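# Swing a loose 3-D printer's door fully open on a desk

## Task

Open the door of the free-standing 3-D printer on the desk as far as it goes. The printer must stay upright, not toppled or tilted, with every one of its feet still resting on the desk. Afterwards the robot must release everything and back away. The door must stay fully open without the robot holding it.

## Robot and tools

ROBOT. A LinearBot: a wheeled base that can drive in any direction, with a column about 1.75 m high. A carriage rides up and down the column (lift_m, 0 to 1 m). It carries two identical six-joint arms, left and right, each ending in a two-finger gripper. The arm bases sit about 0.57 m + lift_m above the floor, 0.27 m ahead of the column and 0.33 m to each side. Parts of the carriage hang about 0.15 m lower. A hand reaches about 0.78 m from its shoulder but only about 0.38 m below its arm base. A hand is roughly 0.16 m long, 0.1 m wide and 0.14 m wide when open. The parked arm pose is joints 1-6 = 0, 0.05, 0.05, 1.45, 0, 0, and the robot is then about 0.95 m wide and 0.7 m long. The wheel motors are weak (2 N m), so light contact already stops a drive.

CAMERAS. carriage_camera is fixed on the carriage, facing forward and tilted about 20 degrees down. left_wrist_camera and right_wrist_camera look out past each hand's fingertips. Images are 504x504. Calibration is given in OpenCV form, and T_world_to_cam maps the base frame into the camera frame. Expect small errors, which are larger for wrist cameras on a stretched arm.

FRAMES. Base frame: origin on the floor below the base centre, x forward, y left, z up. left_hand and right_hand are given in this frame as the point between the finger pads. Each comes with a quat_wxyz whose z axis runs along the fingers and whose y axis is the opening direction. An upright hand with joints 1, 5 and 6 at zero reads (1, 0, 0, 0). These readings drift from the truth, especially at long reach. base_odometry is measured from the base frame at scene start and counts wheel turns only, so wheel slip shows up as travel. Heading is positive to the left, within -3.142 to 3.142.

TOOLS.
execute_actions(actions, cameras): actions is a list holding zero or one action. An action may contain "base", "joints", or both, and they start together.
- base: exactly one key, each an offset from the base's last reported position. translate_m is metres along x, forward positive, -2 to 2. strafe_m is metres along y, left positive, -2 to 2. rotate_rad is a turn about z in radians, counter-clockwise positive, -6.3 to 6.3.
- joints: one dictionary for the whole robot, keyed by joint name. Each value is an absolute target, not an offset. lift_m is 0 to 1 m. The left_ and right_ arms have the same ranges:
  - joint1_rad: -2.617 to 3.054; yaw about vertical; 0 forward, + left.
  - joint2_rad: 0 to 3.141; shoulder; 0 upper arm level pointing back, 1.57 vertical, 3.14 level pointing forward.
  - joint3_rad: 0 to 3.141; elbow; 0 folded, 3.14 straight.
  - joint4_rad: -1.57 to 1.57; wrist pitch; + raises the fingertips.
  - joint5_rad: -1.57 to 1.57; wrist yaw; + swings the fingertips right, the opposite sense to joint1.
  - joint6_rad: -2.094 to 2.094; roll about the finger axis; + is clockwise seen from the forearm.
  - gripper_m: 0 to 0.093 m; gap between the pads.
- Unnamed joints may keep driving toward earlier targets. An unknown key or out-of-range number rejects the call and nothing moves. One action lasts at most 15 s. Arms move at up to 1.8 rad/s (joints 1-3) and 2.7 rad/s (joints 4-6).
- cameras: a list of camera names or "all"; omitted or null gives all, [] gives none. An empty actions list just reports state and images.
wait(seconds): 0 to 10 s, commands nothing new and returns the same report.
zoom_image(camera, region): a closer view of that camera's latest full image. region is [x0, y0, x1, y1] in pixels from the top-left corner, at most 504 by 504.
read_manual(section): licence texts only; no motion.
finished_scene(scene): ends the scene (integer) for good and reports success. Call it only once the door is open, the printer is settled and the robot is clear. A reply without any tool call ends the session.

RESULTS. A pictures line gives the image order. base_status and joint_status report how each commanded motion ended:
- done: reached. For the base this can still hide slip or a shortfall of a millimetre or two.
- off_target: stopped short, possibly still pushing. Normal for a gripper holding something.
- contact_stop or time_out: the old target is dropped and the joint or base holds where it is.
- not_followed: a self-collision check refused the arm targets; a cause line explains why. The robot may retry those targets in later actions.
- limit_stop_at_motor_heat: see heat below.
If a stop is reported, the remaining calls in that reply are skipped. on_its_own lists uncommanded behaviour; "held at" means a held target, not a position. motor_effort gives percent of maximum per motor, with the peak in brackets. These values are biased and noisy. Rising lift effort means more load. A lift effort that falls as the carriage goes down means a hand is resting on something. A drive_wheels reading at rest that is higher than after a free move means the base is still pressing on something. Joint torques and motor temperatures are listed per arm in joint order. ARM HIT means a hard self-collision.

CAUTIONS.
- Tipping: the robot can fall and cannot recover. Risk grows with a high carriage, extended arms, loads, pulling, and abrupt drive stops. Only the images reveal a lean.
- Contact: arms have no contact stop; they keep pressing and snap to their target once freed. After a blocked drive, back off about 0.2 m (or reverse the turn), repeat if still pressed, then retry. The column can strike a table edge that the base slips under, and reversing into an edge can topple the robot.
- Arm on arm: never let the arms hit or press on each other hard. If an arm is refused, first move only that arm away, then the other in a later action.
- Loads: a level hand sags 10-17 cm per kg. Each gripper pad pushes about 45-60 N.
- Heat: held or outstretched arms heat up. A MOTOR HOT warning comes at 75 °C. At 90 °C that arm pauses for 10 s. At 100 °C the arm goes limp and drops.
- The printer is loose: pull the door gently so the printer does not slide, lift off its feet or tip. Release the door, then move clear. Drops, slams and hard pushes count against the result.

Each tool is called after ">>>" by a JSON object that holds its "op" and its "data", one argument or row to a line.

## Session

>>> {"op": "execute_actions", "data": {
  "actions": []
}}

Scene clock: 0.00 s.
Joint torques (N m, as the arm reports them, + toward a larger angle): no reading
Motor temperatures (°C, as the motors report them): left_arm=[22 21 23 22 21 23] | right_arm=[24 23 23 21 22 22]
base_odometry: x=+0.000 y=+0.000 heading=+0.000 (m, m, rad; odometry frame)
base_status: not commanded
joint_positions: lift_m=+0.300 left_joint1_rad=-0.013 left_joint2_rad=+0.023 left_joint3_rad=+0.038 left_joint4_rad=+1.446 left_joint5_rad=-0.002 left_joint6_rad=+0.024 left_gripper_m=+0.094 right_joint1_rad=+0.002 right_joint2_rad=+0.040 right_joint3_rad=+0.073 right_joint4_rad=+1.438 right_joint5_rad=-0.057 right_joint6_rad=-0.036 right_gripper_m=+0.094
joint_status: not commanded
motor_effort: lift_m=+31 drive_wheels=-2 (%)
left_hand: x=+0.3057 y=+0.3286 z=+1.2739 quat_wxyz=(+0.998, +0.000, +0.055, +0.006) (m; base frame)
right_hand: x=+0.3022 y=-0.3187 z=+1.2827 quat_wxyz=(+0.998, -0.030, +0.049, -0.016) (m; base frame)
pictures: carriage_camera, left_wrist_camera, right_wrist_camera
Images, in order (width x height): carriage_camera 504x504, left_wrist_camera 504x504, right_wrist_camera 504x504.

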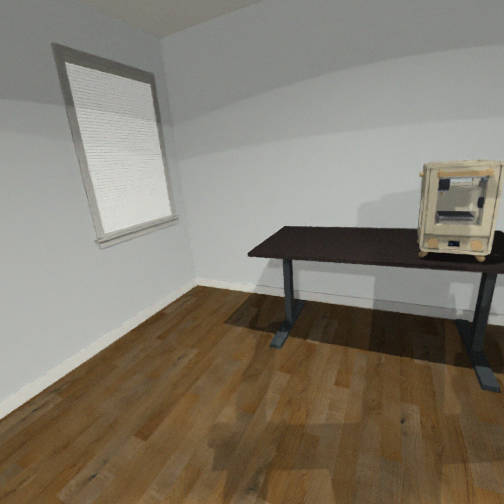

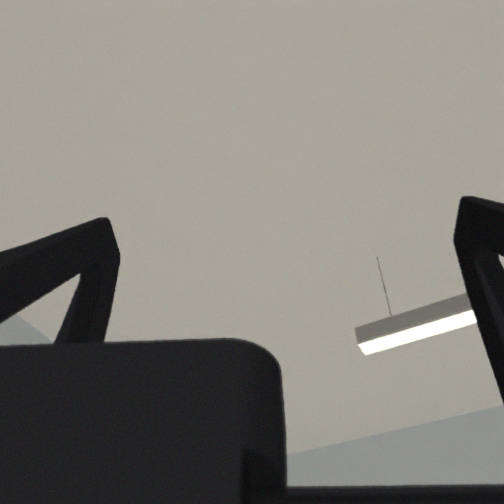

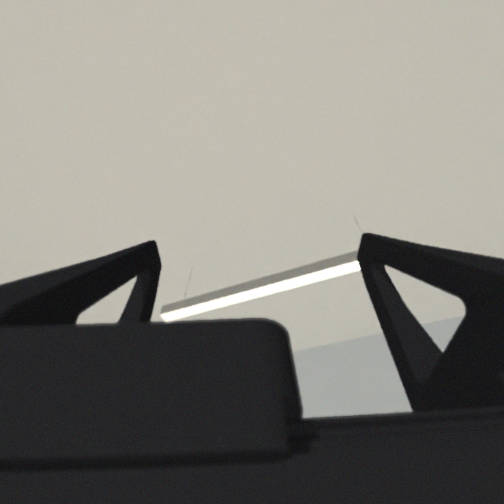

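>>> {"op": "zoom_image", "data": {
  "camera": "carriage_camera",
  "region": [384, 140, 504, 280]
}}

>>> {"op": "execute_actions", "data": {
  "actions": [
    {"base": {"rotate_rad": -0.5}}
  ],
  "cameras": ["carriage_camera"]
}}

Region (384, 140, 504, 280) of carriage_camera's 504x504 image, scaled by 3.600, with more detail than that image has; it fills the left 432 columns of this view, and the rest is white.

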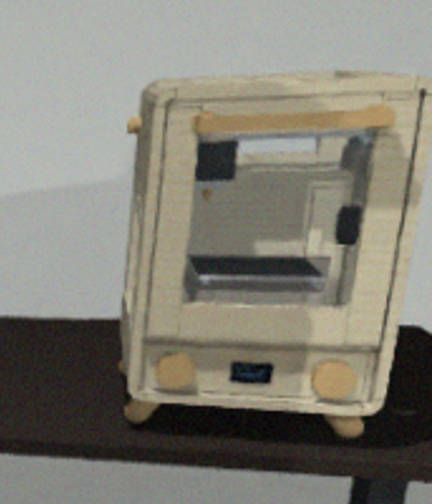

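Scene clock: 2.67 s.
Joint torques (N m, as the arm reports them, + toward a larger angle): left_arm=[-0.15  3.52  5.87 -0.25  0.02 -0.11] | right_arm=[-0.57  3.37  6.8  -0.16 -0.01  0.03]
Motor temperatures (°C, as the motors report them): left_arm=[22 21 23 22 21 23] | right_arm=[24 24 24 21 22 22]
base_odometry: x=+0.000 y=+0.000 heading=-0.499 (m, m, rad; odometry frame)
base_status: done
joint_positions: lift_m=+0.300 left_joint1_rad=-0.013 left_joint2_rad=+0.023 left_joint3_rad=+0.038 left_joint4_rad=+1.446 left_joint5_rad=-0.002 left_joint6_rad=+0.024 left_gripper_m=+0.094 right_joint1_rad=+0.002 right_joint2_rad=+0.040 right_joint3_rad=+0.073 right_joint4_rad=+1.438 right_joint5_rad=-0.057 right_joint6_rad=-0.036 right_gripper_m=+0.094
joint_status: not commanded
motor_effort: lift_m=+31(31) drive_wheels=+10(22) (%)
left_hand: x=+0.3057 y=+0.3286 z=+1.2739 quat_wxyz=(+0.998, +0.000, +0.055, +0.006) (m; base frame)
right_hand: x=+0.3022 y=-0.3187 z=+1.2827 quat_wxyz=(+0.998, -0.030, +0.049, -0.016) (m; base frame)
pictures: carriage_camera
Images, in order (width x height): carriage_camera 504x504.

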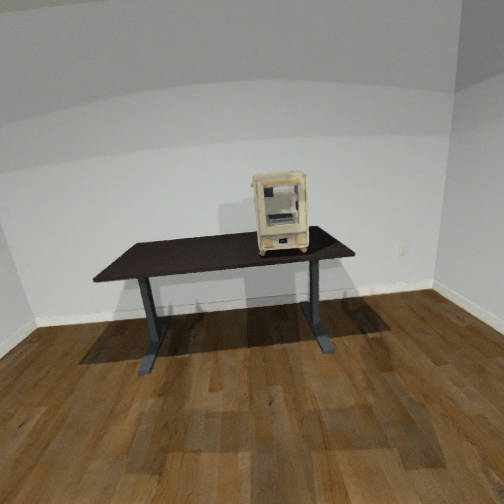

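>>> {"op": "execute_actions", "data": {
  "actions": [
    {"base": {"translate_m": 0.7}}
  ],
  "cameras": ["carriage_camera"]
}}

Scene clock: 10.50 s.
Joint torques (N m, as the arm reports them, + toward a larger angle): left_arm=[-0.16  3.49  5.96 -0.27  0.03 -0.11] | right_arm=[-0.47  3.4   7.08 -0.2  -0.02  0.04]
Motor temperatures (°C, as the motors report them): left_arm=[22 21 24 22 21 23] | right_arm=[24 24 25 21 22 22]
base_odometry: x=+0.614 y=-0.336 heading=-0.500 (m, m, rad; odometry frame)
base_status: done
joint_positions: lift_m=+0.300 left_joint1_rad=-0.013 left_joint2_rad=+0.023 left_joint3_rad=+0.038 left_joint4_rad=+1.447 left_joint5_rad=-0.002 left_joint6_rad=+0.024 left_gripper_m=+0.094 right_joint1_rad=+0.002 right_joint2_rad=+0.040 right_joint3_rad=+0.073 right_joint4_rad=+1.438 right_joint5_rad=-0.057 right_joint6_rad=-0.036 right_gripper_m=+0.094
joint_status: not commanded
motor_effort: lift_m=+31(31) drive_wheels=-7(38) (%)
left_hand: x=+0.3055 y=+0.3286 z=+1.2739 quat_wxyz=(+0.998, +0.000, +0.054, +0.006) (m; base frame)
right_hand: x=+0.3022 y=-0.3187 z=+1.2827 quat_wxyz=(+0.998, -0.030, +0.049, -0.016) (m; base frame)
pictures: carriage_camera
Images, in order (width x height): carriage_camera 504x504.

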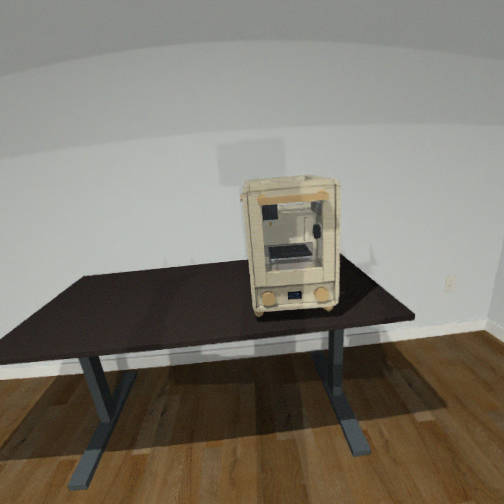

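>>> {"op": "zoom_image", "data": {
  "camera": "carriage_camera",
  "region": [210, 160, 380, 340]
}}

Region (210, 160, 380, 340) of carriage_camera's 504x504 image, scaled by 2.800, with more detail than that image has.

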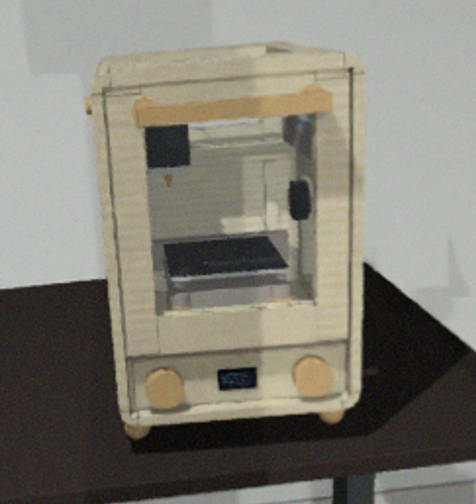

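>>> {"op": "execute_actions", "data": {
  "actions": [
    {"base": {"rotate_rad": 0.07}, "joints": {"lift_m": 0.42}}
  ],
  "cameras": []
}}

>>> {"op": "execute_actions", "data": {
  "actions": [
    {"base": {"translate_m": 0.27}}
  ],
  "cameras": ["carriage_camera"]
}}

Scene clock: 24.53 s.
Joint torques (N m, as the arm reports them, + toward a larger angle): left_arm=[-0.1   3.47  5.98 -0.23  0.02 -0.12] | right_arm=[-0.57  3.49  6.82 -0.22 -0.02  0.01]
Motor temperatures (°C, as the motors report them): left_arm=[22 22 24 22 21 23] | right_arm=[24 24 26 21 22 22]
base_odometry: x=+0.614 y=-0.336 heading=-0.430 (m, m, rad; odometry frame)
base_status: done
joint_positions: lift_m=+0.420 left_joint1_rad=-0.013 left_joint2_rad=+0.023 left_joint3_rad=+0.038 left_joint4_rad=+1.446 left_joint5_rad=-0.002 left_joint6_rad=+0.024 left_gripper_m=+0.094 right_joint1_rad=+0.002 right_joint2_rad=+0.040 right_joint3_rad=+0.073 right_joint4_rad=+1.438 right_joint5_rad=-0.057 right_joint6_rad=-0.036 right_gripper_m=+0.094
joint_status: all done
motor_effort: lift_m=+32(40) drive_wheels=-2(16) (%)
left_hand: x=+0.3056 y=+0.3286 z=+1.3933 quat_wxyz=(+0.998, +0.000, +0.055, +0.006) (m; base frame)
right_hand: x=+0.3022 y=-0.3187 z=+1.4021 quat_wxyz=(+0.998, -0.030, +0.049, -0.016) (m; base frame)
pictures: none
No camera images: the call's "cameras" was empty. Leave "cameras" out to get every camera's image.

Scene clock: 27.00 s.
Joint torques (N m, as the arm reports them, + toward a larger angle): left_arm=[-0.16  3.64  6.04 -0.29  0.02 -0.11] | right_arm=[-0.54  3.43  6.56 -0.19  0.    0.03]
Motor temperatures (°C, as the motors report them): left_arm=[22 22 25 22 21 23] | right_arm=[24 24 26 21 22 22]
base_odometry: x=+0.860 y=-0.448 heading=-0.430 (m, m, rad; odometry frame)
base_status: done
joint_positions: lift_m=+0.420 left_joint1_rad=-0.013 left_joint2_rad=+0.023 left_joint3_rad=+0.038 left_joint4_rad=+1.446 left_joint5_rad=-0.002 left_joint6_rad=+0.024 left_gripper_m=+0.094 right_joint1_rad=+0.002 right_joint2_rad=+0.040 right_joint3_rad=+0.073 right_joint4_rad=+1.438 right_joint5_rad=-0.057 right_joint6_rad=-0.036 right_gripper_m=+0.094
joint_status: not commanded
motor_effort: lift_m=+32(32) drive_wheels=-8(35) (%)
left_hand: x=+0.3056 y=+0.3286 z=+1.3933 quat_wxyz=(+0.998, +0.000, +0.055, +0.006) (m; base frame)
right_hand: x=+0.3022 y=-0.3187 z=+1.4021 quat_wxyz=(+0.998, -0.030, +0.049, -0.016) (m; base frame)
pictures: carriage_camera
camera_calibration (this result's frames):
carriage_camera: T_world_to_cam=[[0.0593889, -0.994326, -0.0882491, 0.10716], [-0.3241, 0.0644094, -0.943828, 1.3568], [0.944157, 0.0846545, -0.318436, 0.277027], [0, 0, 0, 1]] pos_world=[0.171818, -0.00429053, 1.37826]
Images, in order (width x height): carriage_camera 504x504.

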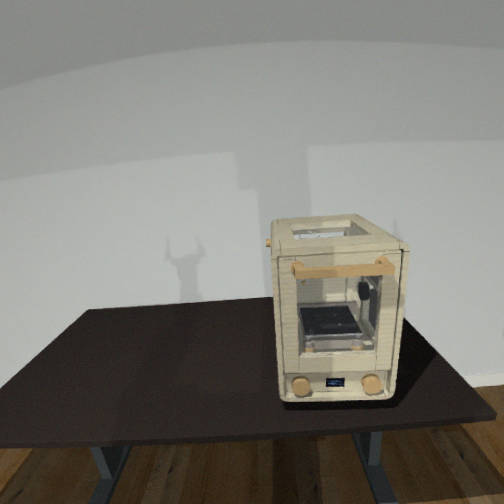

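>>> {"op": "zoom_image", "data": {
  "camera": "carriage_camera",
  "region": [240, 200, 440, 420]
}}

Region (240, 200, 440, 420) of carriage_camera's 504x504 image, scaled by 2.291, with more detail than that image has; it fills the left 458 columns of this view, and the rest is white.

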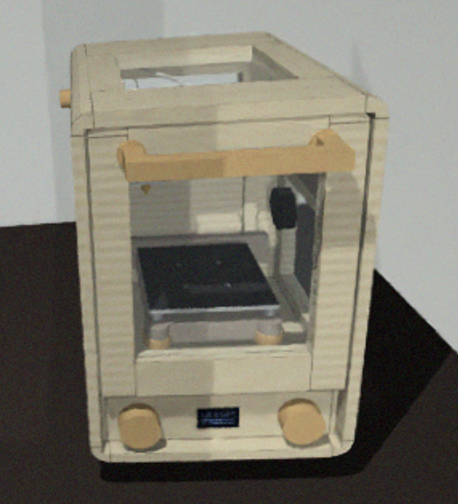

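>>> {"op": "execute_actions", "data": {
  "actions": [
    {"joints": {"right_joint1_rad": 0.758, "right_joint2_rad": 1.557, "right_joint3_rad": 0.348, "right_joint4_rad": 1.209, "right_joint5_rad": 0.758, "right_joint6_rad": 1.57, "right_gripper_m": 0.09, "left_joint1_rad": -0.63, "left_joint2_rad": 2.22, "left_joint3_rad": 2.14, "left_joint4_rad": -0.415, "left_joint5_rad": 0, "left_joint6_rad": 0, "left_gripper_m": 0.0}}
  ]
}}

Scene clock: 39.83 s.
Joint torques (N m, as the arm reports them, + toward a larger angle): left_arm=[ -0.54 -11.25   8.59   1.91   0.05  -0.17] | right_arm=[-0.29 -4.92  6.52  2.1   0.1   0.  ]
Motor temperatures (°C, as the motors report them): left_arm=[22 22 25 23 21 23] | right_arm=[24 25 27 21 22 22]
base_odometry: x=+0.860 y=-0.448 heading=-0.430 (m, m, rad; odometry frame)
base_status: not commanded
joint_positions: lift_m=+0.420 left_joint1_rad=-0.624 left_joint2_rad=+2.203 left_joint3_rad=+2.129 left_joint4_rad=-0.396 left_joint5_rad=-0.002 left_joint6_rad=+0.006 left_gripper_m=+0.001 right_joint1_rad=+0.755 right_joint2_rad=+1.548 right_joint3_rad=+0.345 right_joint4_rad=+1.214 right_joint5_rad=+0.746 right_joint6_rad=+1.564 right_gripper_m=+0.090
joint_status: all done
motor_effort: lift_m=+32(32) drive_wheels=-3(7) (%)
left_hand: x=+0.8015 y=-0.0473 z=+1.2223 quat_wxyz=(+0.498, +0.264, +0.811, -0.158) (m; base frame)
right_hand: x=+0.6195 y=-0.1681 z=+1.1381 quat_wxyz=(+0.500, +0.496, +0.500, +0.504) (m; base frame)
pictures: carriage_camera, left_wrist_camera, right_wrist_camera
camera_calibration (this result's frames):
carriage_camera: T_world_to_cam=[[0.0593889, -0.994326, -0.0882491, 0.10716], [-0.3241, 0.0644094, -0.943828, 1.3568], [0.944157, 0.0846545, -0.318436, 0.277027], [0, 0, 0, 1]] pos_world=[0.171818, -0.00429053, 1.37826]
left_wrist_camera: T_world_to_cam=[[-0.581287, -0.807668, -0.0988825, 0.554955], [-0.683306, 0.550503, -0.479623, 1.16275], [0.441811, -0.211232, -0.871885, 0.828985], [0, 0, 0, 1]] pos_world=[0.750851, -0.0167729, 1.33534]
right_wrist_camera: T_world_to_cam=[[-0.061255, 0.0372957, -0.997425, 1.18131], [-0.560034, 0.825894, 0.0652753, 0.412442], [0.826202, 0.562591, -0.0297033, -0.264975], [0, 0, 0, 1]] pos_world=[0.522266, -0.235619, 1.14348]
Images, in order (width x height): carriage_camera 504x504, left_wrist_camera 504x504, right_wrist_camera 504x504.

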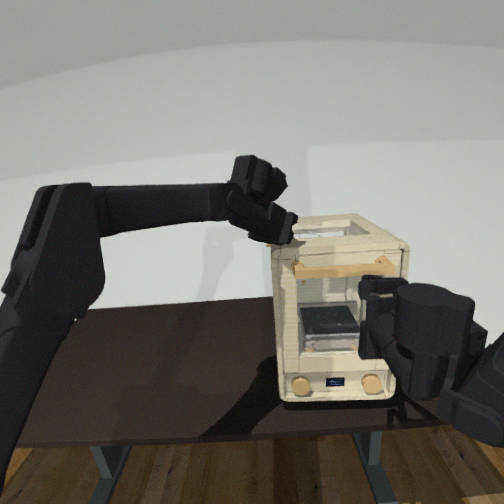

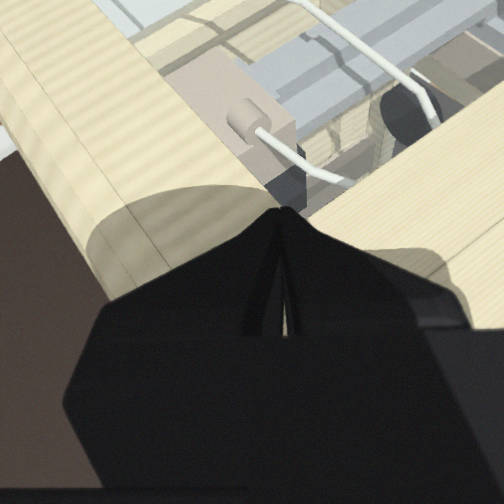

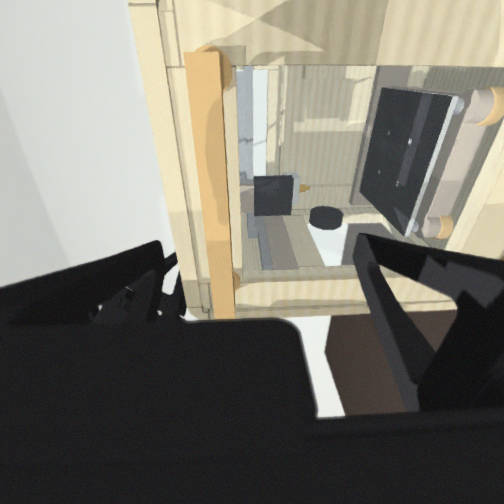

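>>> {"op": "execute_actions", "data": {
  "actions": [
    {"joints": {"right_joint1_rad": 0.548, "right_joint2_rad": 1.715, "right_joint3_rad": 0.686, "right_joint4_rad": 1.02, "right_joint5_rad": 0.555, "left_joint2_rad": 2.207, "left_joint3_rad": 1.954, "left_joint4_rad": -0.247}}
  ]
}}

Scene clock: 44.63 s.
Joint torques (N m, as the arm reports them, + toward a larger angle): left_arm=[ -0.64 -10.92   4.81   1.32   0.1   -0.17] | right_arm=[-4.5  -6.23 16.01  2.61 -0.66 -0.21]
Motor temperatures (°C, as the motors report them): left_arm=[22 24 26 24 21 23] | right_arm=[24 25 27 22 22 22]
base_odometry: x=+0.859 y=-0.448 heading=-0.430 (m, m, rad; odometry frame)
base_status: not commanded
joint_positions: lift_m=+0.420 left_joint1_rad=-0.623 left_joint2_rad=+2.187 left_joint3_rad=+1.998 left_joint4_rad=-0.156 left_joint5_rad=-0.007 left_joint6_rad=+0.005 left_gripper_m=+0.001 right_joint1_rad=+0.590 right_joint2_rad=+1.704 right_joint3_rad=+0.580 right_joint4_rad=+0.990 right_joint5_rad=+0.629 right_joint6_rad=+1.586 right_gripper_m=+0.090
joint_status: left_joint4_rad off_target (ended at -0.156, target -0.247); right_joint1_rad off_target (ended at +0.590, target +0.548); right_joint3_rad off_target (ended at +0.580, target +0.686); right_joint5_rad off_target (ended at +0.629, target +0.555); the others done
motor_effort: lift_m=+32(33) drive_wheels=+28(32) (%)
left_hand: x=+0.8121 y=-0.0529 z=+1.2244 quat_wxyz=(+0.549, +0.251, +0.779, -0.172) (m; base frame)
right_hand: x=+0.6890 y=-0.1755 z=+1.1175 quat_wxyz=(+0.497, +0.521, +0.531, +0.447) (m; base frame)
pictures: carriage_camera, left_wrist_camera, right_wrist_camera
camera_calibration (this result's frames):
carriage_camera: T_world_to_cam=[[0.0593889, -0.994326, -0.0882491, 0.10716], [-0.3241, 0.0644094, -0.943828, 1.3568], [0.944157, 0.0846545, -0.318436, 0.277027], [0, 0, 0, 1]] pos_world=[0.171818, -0.00429053, 1.37826]
left_wrist_camera: T_world_to_cam=[[-0.566144, -0.818375, -0.098705, 0.543676], [-0.631934, 0.507784, -0.585504, 1.25979], [0.529283, -0.269105, -0.804638, 0.668498], [0, 0, 0, 1]] pos_world=[0.750079, -0.0148744, 1.32918]
right_wrist_camera: T_world_to_cam=[[-0.176352, -0.0181145, -0.98416, 1.22005], [-0.510508, 0.856533, 0.0757128, 0.41846], [0.841595, 0.515774, -0.160299, -0.191696], [0, 0, 0, 1]] pos_world=[0.590117, -0.237452, 1.13832]
Images, in order (width x height): carriage_camera 504x504, left_wrist_camera 504x504, right_wrist_camera 504x504.

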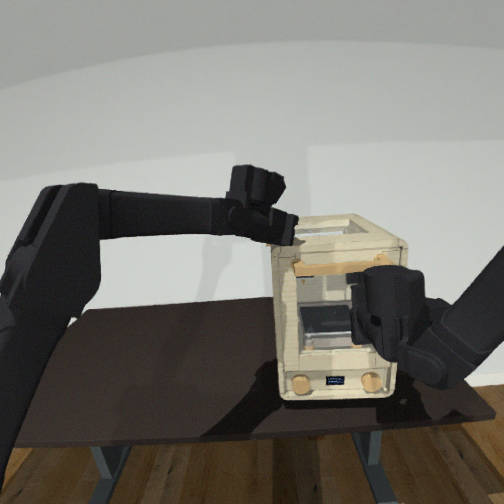

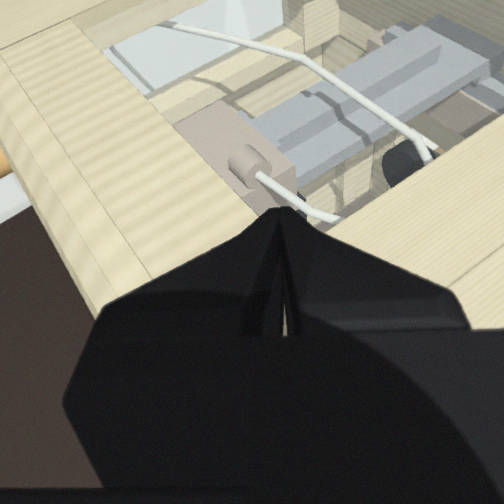

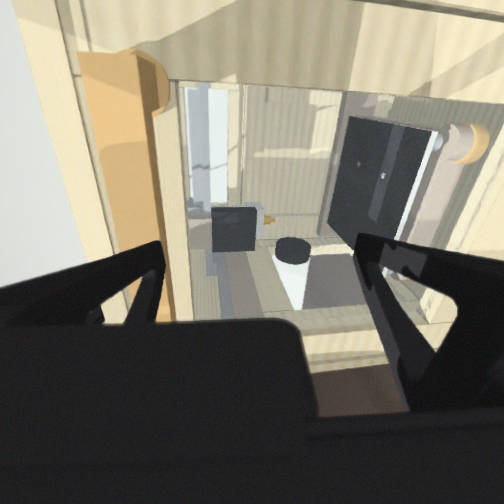

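>>> {"op": "execute_actions", "data": {
  "actions": [
    {"joints": {"right_joint1_rad": 0.758, "right_joint2_rad": 1.557, "right_joint3_rad": 0.348, "right_joint4_rad": 1.209, "right_joint5_rad": 0.758}}
  ],
  "cameras": []
}}

>>> {"op": "execute_actions", "data": {
  "actions": [
    {"joints": {"right_joint1_rad": 0.732, "right_joint2_rad": 1.445, "right_joint3_rad": 0.43, "right_joint4_rad": 1.005, "right_joint5_rad": 0.74}}
  ],
  "cameras": ["right_wrist_camera", "carriage_camera"]
}}

Scene clock: 47.27 s.
Joint torques (N m, as the arm reports them, + toward a larger angle): left_arm=[ -0.63 -10.88   5.05   1.4    0.05  -0.11] | right_arm=[-0.55 -4.52  5.38  2.14  0.01 -0.1 ]
Motor temperatures (°C, as the motors report them): left_arm=[22 25 26 24 21 23] | right_arm=[25 25 28 23 22 22]
base_odometry: x=+0.860 y=-0.448 heading=-0.430 (m, m, rad; odometry frame)
base_status: not commanded
joint_positions: lift_m=+0.420 left_joint1_rad=-0.625 left_joint2_rad=+2.186 left_joint3_rad=+1.995 left_joint4_rad=-0.165 left_joint5_rad=-0.001 left_joint6_rad=+0.000 left_gripper_m=+0.001 right_joint1_rad=+0.758 right_joint2_rad=+1.544 right_joint3_rad=+0.360 right_joint4_rad=+1.211 right_joint5_rad=+0.751 right_joint6_rad=+1.577 right_gripper_m=+0.090
joint_status: all done
motor_effort: lift_m=+32(33) drive_wheels=+4(28) (%)
left_hand: x=+0.8099 y=-0.0542 z=+1.2211 quat_wxyz=(+0.543, +0.252, +0.782, -0.175) (m; base frame)
right_hand: x=+0.6211 y=-0.1659 z=+1.1442 quat_wxyz=(+0.497, +0.499, +0.491, +0.513) (m; base frame)
pictures: none
No camera images: the call's "cameras" was empty. Leave "cameras" out to get every camera's image.

Scene clock: 48.07 s.
Joint torques (N m, as the arm reports them, + toward a larger angle): left_arm=[ -0.53 -10.88   5.06   1.4    0.05  -0.11] | right_arm=[-0.83 -5.05  8.07  1.99 -0.07 -0.09]
Motor temperatures (°C, as the motors report them): left_arm=[22 25 26 24 21 23] | right_arm=[25 25 28 23 22 22]
base_odometry: x=+0.860 y=-0.448 heading=-0.430 (m, m, rad; odometry frame)
base_status: not commanded
joint_positions: lift_m=+0.420 left_joint1_rad=-0.625 left_joint2_rad=+2.186 left_joint3_rad=+1.995 left_joint4_rad=-0.166 left_joint5_rad=-0.001 left_joint6_rad=+0.000 left_gripper_m=+0.001 right_joint1_rad=+0.736 right_joint2_rad=+1.446 right_joint3_rad=+0.420 right_joint4_rad=+1.022 right_joint5_rad=+0.743 right_joint6_rad=+1.576 right_gripper_m=+0.090
joint_status: all done
motor_effort: lift_m=+32(32) drive_wheels=+6(4) (%)
left_hand: x=+0.8099 y=-0.0542 z=+1.2210 quat_wxyz=(+0.543, +0.252, +0.782, -0.175) (m; base frame)
right_hand: x=+0.6280 y=-0.1689 z=+1.1618 quat_wxyz=(+0.500, +0.503, +0.499, +0.498) (m; base frame)
pictures: carriage_camera, right_wrist_camera
camera_calibration (this result's frames):
carriage_camera: T_world_to_cam=[[0.0593889, -0.994326, -0.0882491, 0.10716], [-0.3241, 0.0644094, -0.943828, 1.3568], [0.944157, 0.0846545, -0.318436, 0.277027], [0, 0, 0, 1]] pos_world=[0.171818, -0.00429053, 1.37826]
right_wrist_camera: T_world_to_cam=[[-0.0715613, 0.0396761, -0.996647, 1.21143], [-0.546319, 0.834439, 0.0724455, 0.400852], [0.834515, 0.549671, -0.0380377, -0.268553], [0, 0, 0, 1]] pos_world=[0.529796, -0.234935, 1.16811]
Images, in order (width x height): carriage_camera 504x504, right_wrist_camera 504x504.

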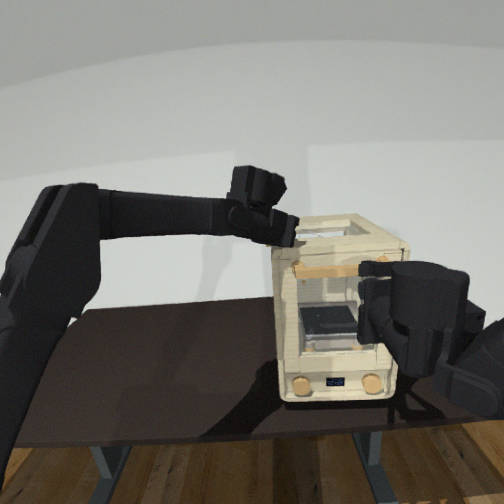

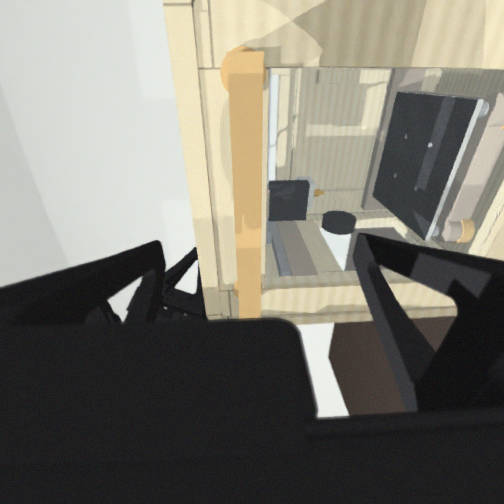

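>>> {"op": "execute_actions", "data": {
  "actions": [
    {"joints": {"right_joint1_rad": 0.548, "right_joint2_rad": 1.715, "right_joint3_rad": 0.69, "right_joint4_rad": 1.02, "right_joint5_rad": 0.555}}
  ],
  "cameras": ["right_wrist_camera", "carriage_camera"]
}}

Scene clock: 50.77 s.
Joint torques (N m, as the arm reports them, + toward a larger angle): left_arm=[ -0.6  -10.96   5.01   1.35   0.03  -0.11] | right_arm=[-0.63 -6.86  8.35  2.24 -0.15 -0.1 ]
Motor temperatures (°C, as the motors report them): left_arm=[22 26 26 24 21 23] | right_arm=[25 25 28 23 22 22]
base_odometry: x=+0.860 y=-0.448 heading=-0.430 (m, m, rad; odometry frame)
base_status: not commanded
joint_positions: lift_m=+0.420 left_joint1_rad=-0.625 left_joint2_rad=+2.186 left_joint3_rad=+1.995 left_joint4_rad=-0.166 left_joint5_rad=-0.001 left_joint6_rad=-0.001 left_gripper_m=+0.001 right_joint1_rad=+0.547 right_joint2_rad=+1.705 right_joint3_rad=+0.674 right_joint4_rad=+1.023 right_joint5_rad=+0.566 right_joint6_rad=+1.576 right_gripper_m=+0.090
joint_status: all done
motor_effort: lift_m=+32(31) drive_wheels=+3(4) (%)
left_hand: x=+0.8098 y=-0.0542 z=+1.2210 quat_wxyz=(+0.543, +0.252, +0.782, -0.175) (m; base frame)
right_hand: x=+0.7125 y=-0.1720 z=+1.1597 quat_wxyz=(+0.503, +0.506, +0.497, +0.494) (m; base frame)
pictures: carriage_camera, right_wrist_camera
camera_calibration (this result's frames):
carriage_camera: T_world_to_cam=[[0.0593889, -0.994326, -0.0882491, 0.10716], [-0.3241, 0.0644094, -0.943828, 1.3568], [0.944157, 0.0846545, -0.318436, 0.277027], [0, 0, 0, 1]] pos_world=[0.171818, -0.00429053, 1.37826]
right_wrist_camera: T_world_to_cam=[[-0.074452, 0.0393399, -0.996448, 1.21731], [-0.536164, 0.840928, 0.0732607, 0.442647], [0.840824, 0.539714, -0.0415161, -0.339543], [0, 0, 0, 1]] pos_world=[0.613459, -0.236867, 1.16646]
Images, in order (width x height): carriage_camera 504x504, right_wrist_camera 504x504.

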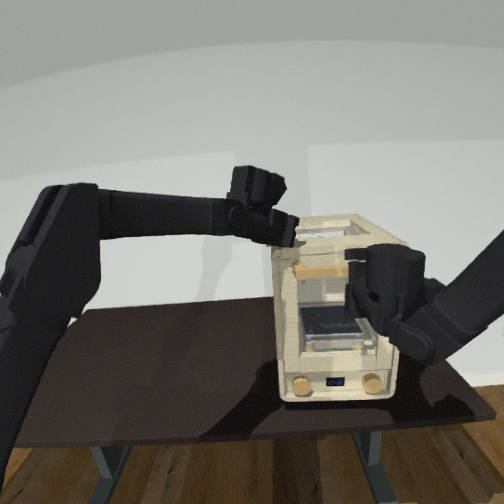

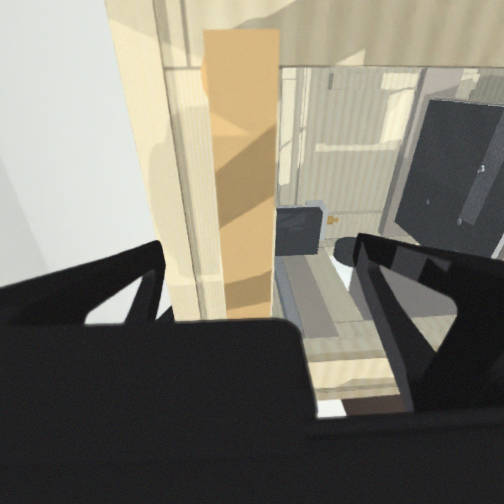

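>>> {"op": "execute_actions", "data": {
  "actions": [
    {"joints": {"right_joint1_rad": 0.53, "right_joint2_rad": 1.74, "right_joint3_rad": 0.735, "right_joint4_rad": 1.0, "right_joint5_rad": 0.54}}
  ],
  "cameras": []
}}

>>> {"op": "execute_actions", "data": {
  "actions": [
    {"joints": {"right_gripper_m": 0.0}}
  ],
  "cameras": ["right_wrist_camera", "carriage_camera"]
}}

Scene clock: 52.70 s.
Joint torques (N m, as the arm reports them, + toward a larger angle): left_arm=[ -0.32 -10.97   4.94   1.42   0.07  -0.14] | right_arm=[-0.93 -6.95  8.4   2.1  -0.16 -0.11]
Motor temperatures (°C, as the motors report them): left_arm=[22 26 26 24 21 23] | right_arm=[25 26 29 24 22 22]
base_odometry: x=+0.860 y=-0.448 heading=-0.430 (m, m, rad; odometry frame)
base_status: not commanded
joint_positions: lift_m=+0.420 left_joint1_rad=-0.625 left_joint2_rad=+2.186 left_joint3_rad=+1.995 left_joint4_rad=-0.166 left_joint5_rad=-0.001 left_joint6_rad=-0.001 left_gripper_m=+0.001 right_joint1_rad=+0.535 right_joint2_rad=+1.728 right_joint3_rad=+0.721 right_joint4_rad=+1.010 right_joint5_rad=+0.552 right_joint6_rad=+1.576 right_gripper_m=+0.090
joint_status: all done
motor_effort: lift_m=+32(32) drive_wheels=+2(3) (%)
left_hand: x=+0.8098 y=-0.0542 z=+1.2210 quat_wxyz=(+0.543, +0.252, +0.782, -0.175) (m; base frame)
right_hand: x=+0.7232 y=-0.1699 z=+1.1657 quat_wxyz=(+0.503, +0.505, +0.493, +0.498) (m; base frame)
pictures: none
No camera images: the call's "cameras" was empty. Leave "cameras" out to get every camera's image.

Scene clock: 53.40 s.
Joint torques (N m, as the arm reports them, + toward a larger angle): left_arm=[ -0.53 -10.87   5.02   1.41   0.02  -0.12] | right_arm=[-1.03 -7.01  8.5   2.16 -0.14 -0.14]
Motor temperatures (°C, as the motors report them): left_arm=[22 27 26 25 21 23] | right_arm=[25 26 29 24 22 22]
base_odometry: x=+0.860 y=-0.448 heading=-0.430 (m, m, rad; odometry frame)
base_status: not commanded
joint_positions: lift_m=+0.420 left_joint1_rad=-0.625 left_joint2_rad=+2.186 left_joint3_rad=+1.995 left_joint4_rad=-0.166 left_joint5_rad=-0.001 left_joint6_rad=-0.001 left_gripper_m=+0.001 right_joint1_rad=+0.535 right_joint2_rad=+1.728 right_joint3_rad=+0.721 right_joint4_rad=+1.013 right_joint5_rad=+0.552 right_joint6_rad=+1.575 right_gripper_m=+0.017
joint_status: right_gripper_m off_target (ended at +0.017, target +0.000)
motor_effort: lift_m=+32(32) drive_wheels=+7(5) (%)
left_hand: x=+0.8098 y=-0.0542 z=+1.2210 quat_wxyz=(+0.543, +0.252, +0.782, -0.175) (m; base frame)
right_hand: x=+0.7233 y=-0.1700 z=+1.1664 quat_wxyz=(+0.504, +0.505, +0.492, +0.499) (m; base frame)
pictures: carriage_camera, right_wrist_camera
camera_calibration (this result's frames):
carriage_camera: T_world_to_cam=[[0.0593889, -0.994326, -0.0882491, 0.10716], [-0.3241, 0.0644094, -0.943828, 1.3568], [0.944157, 0.0846545, -0.318436, 0.277027], [0, 0, 0, 1]] pos_world=[0.171818, -0.00429053, 1.37826]
right_wrist_camera: T_world_to_cam=[[-0.062476, 0.0457279, -0.996998, 1.21778], [-0.538326, 0.839634, 0.072244, 0.44877], [0.840418, 0.541224, -0.0278405, -0.364851], [0, 0, 0, 1]] pos_world=[0.624294, -0.235024, 1.17155]
Images, in order (width x height): carriage_camera 504x504, right_wrist_camera 504x504.

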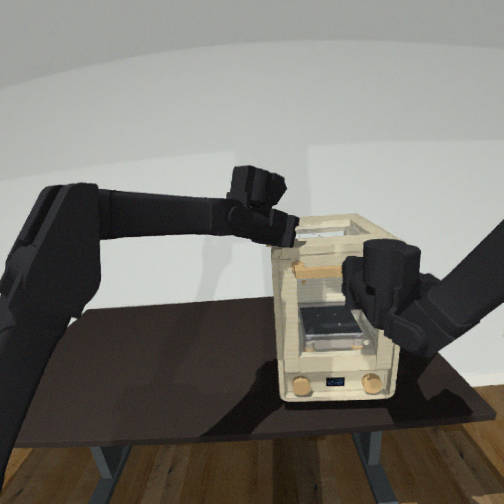

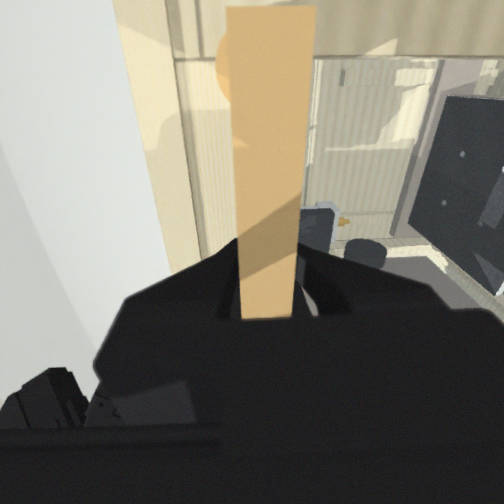

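>>> {"op": "execute_actions", "data": {
  "actions": [
    {"joints": {"right_joint1_rad": 0.582, "right_joint2_rad": 1.769, "right_joint3_rad": 0.585, "right_joint4_rad": 1.30, "right_joint5_rad": 0.578, "right_joint6_rad": 1.51}}
  ],
  "cameras": ["right_wrist_camera", "carriage_camera"]
}}

Scene clock: 58.97 s.
Joint torques (N m, as the arm reports them, + toward a larger angle): left_arm=[ -0.49 -10.88   5.03   1.4    0.01  -0.1 ] | right_arm=[-0.01 -6.94  4.95  2.46 -0.16 -0.11]
Motor temperatures (°C, as the motors report them): left_arm=[22 28 26 25 21 23] | right_arm=[25 26 29 24 22 22]
base_odometry: x=+0.860 y=-0.448 heading=-0.430 (m, m, rad; odometry frame)
base_status: not commanded
joint_positions: lift_m=+0.420 left_joint1_rad=-0.625 left_joint2_rad=+2.186 left_joint3_rad=+1.995 left_joint4_rad=-0.165 left_joint5_rad=+0.001 left_joint6_rad=-0.002 left_gripper_m=+0.001 right_joint1_rad=+0.575 right_joint2_rad=+1.761 right_joint3_rad=+0.601 right_joint4_rad=+1.277 right_joint5_rad=+0.586 right_joint6_rad=+1.515 right_gripper_m=+0.017
joint_status: all done
motor_effort: lift_m=+32(32) drive_wheels=+4(12) (%)
left_hand: x=+0.8096 y=-0.0547 z=+1.2212 quat_wxyz=(+0.543, +0.252, +0.782, -0.176) (m; base frame)
right_hand: x=+0.6983 y=-0.1697 z=+1.1630 quat_wxyz=(+0.525, +0.481, +0.469, +0.523) (m; base frame)
pictures: carriage_camera, right_wrist_camera
camera_calibration (this result's frames):
carriage_camera: T_world_to_cam=[[0.0593889, -0.994326, -0.0882491, 0.10716], [-0.3241, 0.0644094, -0.943828, 1.3568], [0.944157, 0.0846545, -0.318436, 0.277027], [0, 0, 0, 1]] pos_world=[0.171818, -0.00429053, 1.37826]
right_wrist_camera: T_world_to_cam=[[0.0292247, 0.0459515, -0.998516, 1.15056], [-0.545234, 0.837979, 0.0226056, 0.497628], [0.837774, 0.543765, 0.049544, -0.431829], [0, 0, 0, 1]] pos_world=[0.599474, -0.235058, 1.15899]
Images, in order (width x height): carriage_camera 504x504, right_wrist_camera 504x504.

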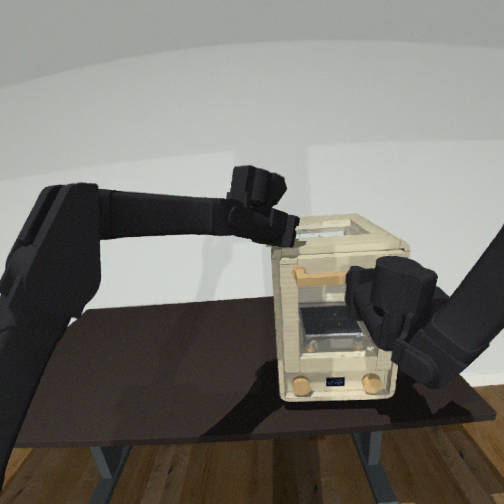

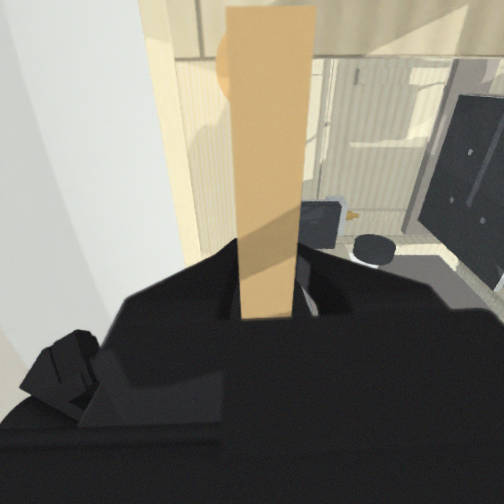

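>>> {"op": "execute_actions", "data": {
  "actions": [
    {"joints": {"right_joint1_rad": 0.647, "right_joint2_rad": 1.787, "right_joint3_rad": 0.45, "right_joint4_rad": 1.51, "right_joint5_rad": 0.635, "right_joint6_rad": 1.47, "left_joint1_rad": 0.0, "left_joint2_rad": 0.05, "left_joint3_rad": 0.05, "left_joint4_rad": 1.45}}
  ],
  "cameras": ["right_wrist_camera", "carriage_camera"]
}}

Scene clock: 71.13 s.
Joint torques (N m, as the arm reports them, + toward a larger angle): left_arm=[ 0.21  2.72  5.02 -0.27  0.1  -0.1 ] | right_arm=[ 0.3  -6.75  3.41  2.38 -0.15 -0.1 ]
Motor temperatures (°C, as the motors report them): left_arm=[22 30 26 25 21 23] | right_arm=[25 27 28 26 22 22]
base_odometry: x=+0.860 y=-0.448 heading=-0.430 (m, m, rad; odometry frame)
base_status: not commanded
joint_positions: lift_m=+0.420 left_joint1_rad=-0.006 left_joint2_rad=+0.060 left_joint3_rad=+0.061 left_joint4_rad=+1.454 left_joint5_rad=-0.008 left_joint6_rad=-0.002 left_gripper_m=+0.001 right_joint1_rad=+0.638 right_joint2_rad=+1.786 right_joint3_rad=+0.473 right_joint4_rad=+1.488 right_joint5_rad=+0.640 right_joint6_rad=+1.475 right_gripper_m=+0.017
joint_status: all done
motor_effort: lift_m=+32(32) drive_wheels=-5(7) (%)
left_hand: x=+0.3083 y=+0.3297 z=+1.3994 quat_wxyz=(+0.998, -0.004, +0.058, -0.004) (m; base frame)
right_hand: x=+0.6655 y=-0.1694 z=+1.1525 quat_wxyz=(+0.534, +0.468, +0.459, +0.534) (m; base frame)
pictures: carriage_camera, right_wrist_camera
camera_calibration (this result's frames):
carriage_camera: T_world_to_cam=[[0.0593889, -0.994326, -0.0882491, 0.10716], [-0.3241, 0.0644094, -0.943828, 1.3568], [0.944157, 0.0846545, -0.318436, 0.277027], [0, 0, 0, 1]] pos_world=[0.171818, -0.00429053, 1.37826]
right_wrist_camera: T_world_to_cam=[[0.0721987, 0.0459861, -0.99633, 1.10994], [-0.549797, 0.835297, -0.00128725, 0.509795], [0.832172, 0.547872, 0.0855904, -0.441145], [0, 0, 0, 1]] pos_world=[0.567256, -0.235181, 1.14428]
Images, in order (width x height): carriage_camera 504x504, right_wrist_camera 504x504.

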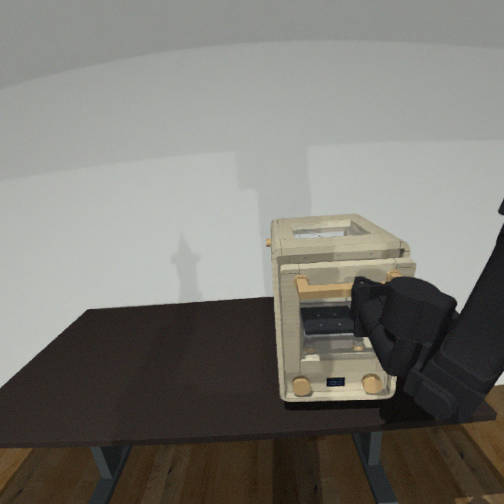

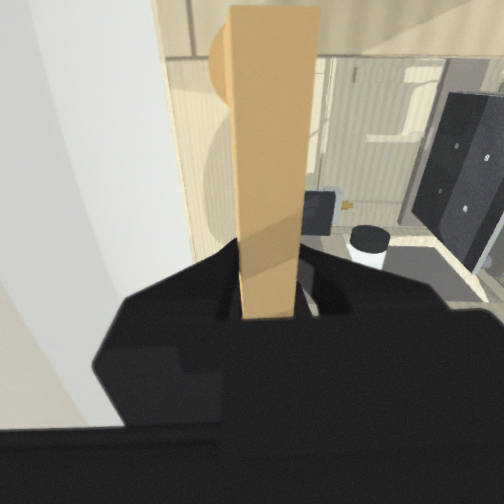

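>>> {"op": "execute_actions", "data": {
  "actions": [
    {"base": {"translate_m": -0.07}, "joints": {"lift_m": 0.385}}
  ],
  "cameras": ["right_wrist_camera", "carriage_camera"]
}}

Scene clock: 75.03 s.
Joint torques (N m, as the arm reports them, + toward a larger angle): left_arm=[ 0.22  2.55  4.9  -0.19  0.1  -0.1 ] | right_arm=[-0.15 -7.26  3.58  2.5  -0.07 -0.15]
Motor temperatures (°C, as the motors report them): left_arm=[22 29 26 25 21 23] | right_arm=[25 27 28 26 22 22]
base_odometry: x=+0.796 y=-0.419 heading=-0.430 (m, m, rad; odometry frame)
base_status: done
joint_positions: lift_m=+0.385 left_joint1_rad=-0.006 left_joint2_rad=+0.060 left_joint3_rad=+0.060 left_joint4_rad=+1.453 left_joint5_rad=-0.007 left_joint6_rad=-0.002 left_gripper_m=+0.001 right_joint1_rad=+0.642 right_joint2_rad=+1.795 right_joint3_rad=+0.473 right_joint4_rad=+1.477 right_joint5_rad=+0.635 right_joint6_rad=+1.482 right_gripper_m=+0.020
joint_status: all done
motor_effort: lift_m=+27(28) drive_wheels=-4(35) (%)
left_hand: x=+0.3090 y=+0.3296 z=+1.3644 quat_wxyz=(+0.998, -0.003, +0.059, -0.004) (m; base frame)
right_hand: x=+0.6657 y=-0.1664 z=+1.1122 quat_wxyz=(+0.529, +0.468, +0.467, +0.532) (m; base frame)
pictures: carriage_camera, right_wrist_camera
camera_calibration (this result's frames):
carriage_camera: T_world_to_cam=[[0.0593889, -0.994326, -0.0882491, 0.104103], [-0.3241, 0.0644094, -0.943828, 1.32411], [0.944157, 0.0846545, -0.318436, 0.265997], [0, 0, 0, 1]] pos_world=[0.171818, -0.00429053, 1.34362]
right_wrist_camera: T_world_to_cam=[[0.0561477, 0.0410478, -0.997578, 1.08086], [-0.558147, 0.829738, 0.00272685, 0.507515], [0.82784, 0.556642, 0.0694986, -0.417259], [0, 0, 0, 1]] pos_world=[0.568004, -0.233207, 1.10586]
Images, in order (width x height): carriage_camera 504x504, right_wrist_camera 504x504.

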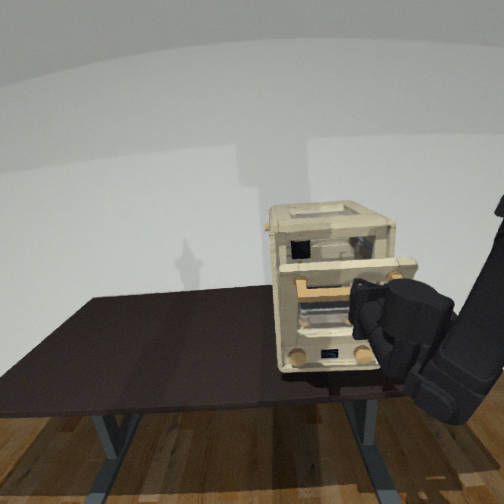

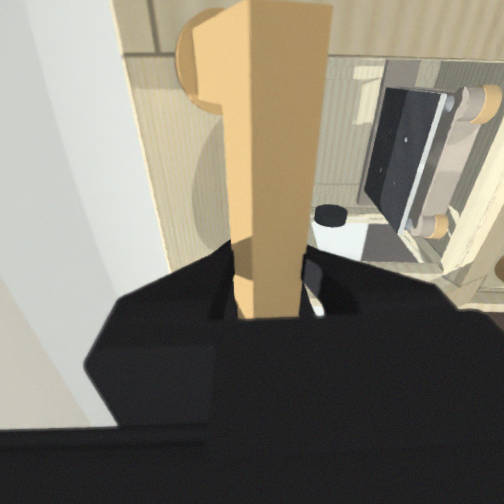

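>>> {"op": "execute_actions", "data": {
  "actions": [
    {"base": {"translate_m": -0.085}, "joints": {"lift_m": 0.313}}
  ],
  "cameras": ["right_wrist_camera", "carriage_camera"]
}}

Scene clock: 77.73 s.
Joint torques (N m, as the arm reports them, + toward a larger angle): left_arm=[ 0.22  2.68  5.12 -0.21  0.09 -0.1 ] | right_arm=[ 0.37 -9.21  3.88  3.67  0.12 -0.66]
Motor temperatures (°C, as the motors report them): left_arm=[22 29 26 25 21 23] | right_arm=[25 28 28 27 22 22]
base_odometry: x=+0.719 y=-0.384 heading=-0.430 (m, m, rad; odometry frame)
base_status: translate_m contact_stop (by the wheels' count: -0.085 of -0.085)
joint_positions: lift_m=+0.313 left_joint1_rad=-0.006 left_joint2_rad=+0.060 left_joint3_rad=+0.060 left_joint4_rad=+1.451 left_joint5_rad=-0.006 left_joint6_rad=-0.002 left_gripper_m=+0.001 right_joint1_rad=+0.637 right_joint2_rad=+1.820 right_joint3_rad=+0.467 right_joint4_rad=+1.382 right_joint5_rad=+0.619 right_joint6_rad=+1.544 right_gripper_m=+0.021
joint_status: all done
motor_effort: lift_m=+29(30) drive_wheels=+2(35) (%)
left_hand: x=+0.3095 y=+0.3295 z=+1.2923 quat_wxyz=(+0.998, -0.003, +0.060, -0.004) (m; base frame)
right_hand: x=+0.6680 y=-0.1646 z=+1.0082 quat_wxyz=(+0.504, +0.487, +0.501, +0.508) (m; base frame)
pictures: carriage_camera, right_wrist_camera
camera_calibration (this result's frames):
carriage_camera: T_world_to_cam=[[0.0593889, -0.994326, -0.0882491, 0.0977417], [-0.3241, 0.0644094, -0.943828, 1.25607], [0.944157, 0.0846545, -0.318436, 0.243043], [0, 0, 0, 1]] pos_world=[0.171818, -0.00429053, 1.27154]
right_wrist_camera: T_world_to_cam=[[-0.0456528, 0.0260346, -0.998618, 1.04348], [-0.56819, 0.821532, 0.0473932, 0.467939], [0.82163, 0.569568, -0.0227126, -0.313683], [0, 0, 0, 1]] pos_world=[0.571248, -0.23293, 1.01274]
Images, in order (width x height): carriage_camera 504x504, right_wrist_camera 504x504.

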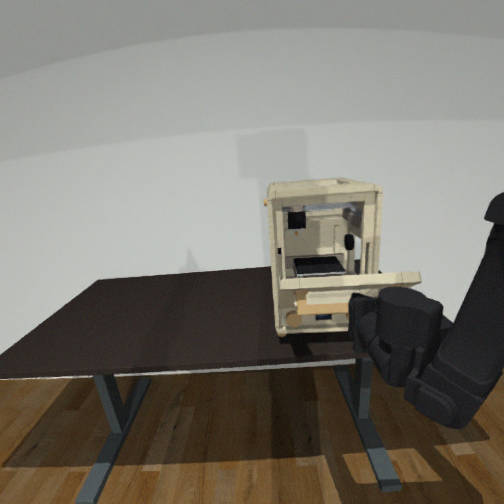

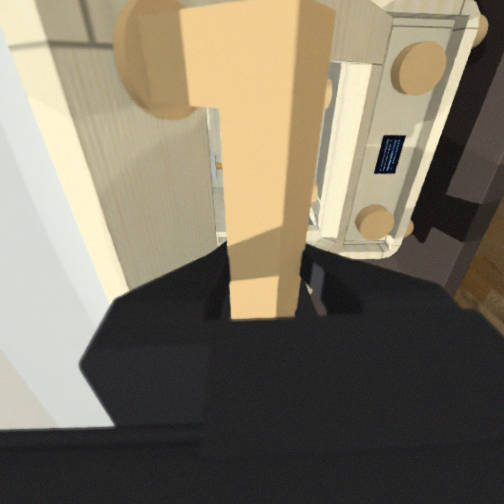

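>>> {"op": "execute_actions", "data": {
  "actions": [
    {"base": {"translate_m": -0.035}, "joints": {"lift_m": 0.22}}
  ],
  "cameras": ["right_wrist_camera", "carriage_camera"]
}}

Scene clock: 79.60 s.
Joint torques (N m, as the arm reports them, + toward a larger angle): left_arm=[ 0.18  2.81  5.15 -0.19  0.09 -0.1 ] | right_arm=[ 1.91 -9.55  3.85  3.81  0.39 -0.75]
Motor temperatures (°C, as the motors report them): left_arm=[22 28 26 24 21 23] | right_arm=[25 28 28 28 22 22]
base_odometry: x=+0.688 y=-0.369 heading=-0.430 (m, m, rad; odometry frame)
base_status: done
joint_positions: lift_m=+0.220 left_joint1_rad=-0.006 left_joint2_rad=+0.060 left_joint3_rad=+0.060 left_joint4_rad=+1.451 left_joint5_rad=-0.006 left_joint6_rad=-0.002 left_gripper_m=+0.001 right_joint1_rad=+0.622 right_joint2_rad=+1.826 right_joint3_rad=+0.467 right_joint4_rad=+1.369 right_joint5_rad=+0.589 right_joint6_rad=+1.551 right_gripper_m=+0.019
joint_status: all done
motor_effort: lift_m=+30(31) drive_wheels=+16(22) (%)
left_hand: x=+0.3095 y=+0.3295 z=+1.1991 quat_wxyz=(+0.998, -0.003, +0.060, -0.004) (m; base frame)
right_hand: x=+0.6704 y=-0.1652 z=+0.9100 quat_wxyz=(+0.497, +0.486, +0.509, +0.507) (m; base frame)
pictures: carriage_camera, right_wrist_camera
camera_calibration (this result's frames):
carriage_camera: T_world_to_cam=[[0.0593889, -0.994326, -0.0882491, 0.0895196], [-0.3241, 0.0644094, -0.943828, 1.16814], [0.944157, 0.0846545, -0.318436, 0.213375], [0, 0, 0, 1]] pos_world=[0.171818, -0.00429053, 1.17837]
right_wrist_camera: T_world_to_cam=[[-0.060931, 0.0210154, -0.997921, 0.954331], [-0.579694, 0.81314, 0.0525191, 0.476134], [0.812553, 0.581689, -0.0373629, -0.296147], [0, 0, 0, 1]] pos_world=[0.574796, -0.234954, 0.916275]
Images, in order (width x height): carriage_camera 504x504, right_wrist_camera 504x504.

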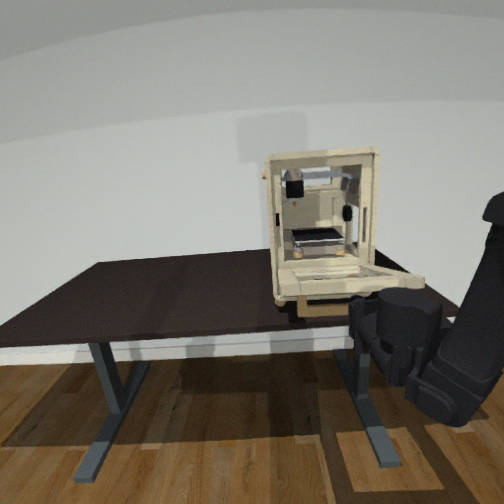

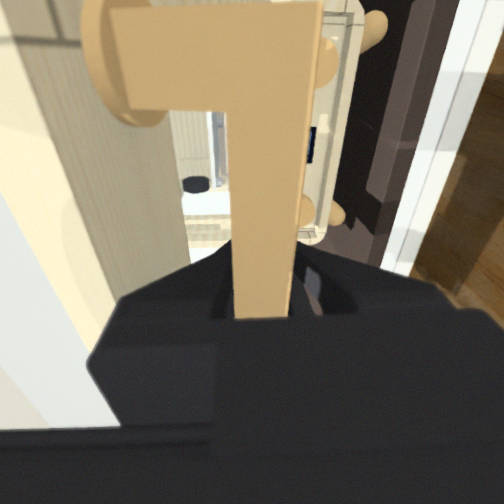

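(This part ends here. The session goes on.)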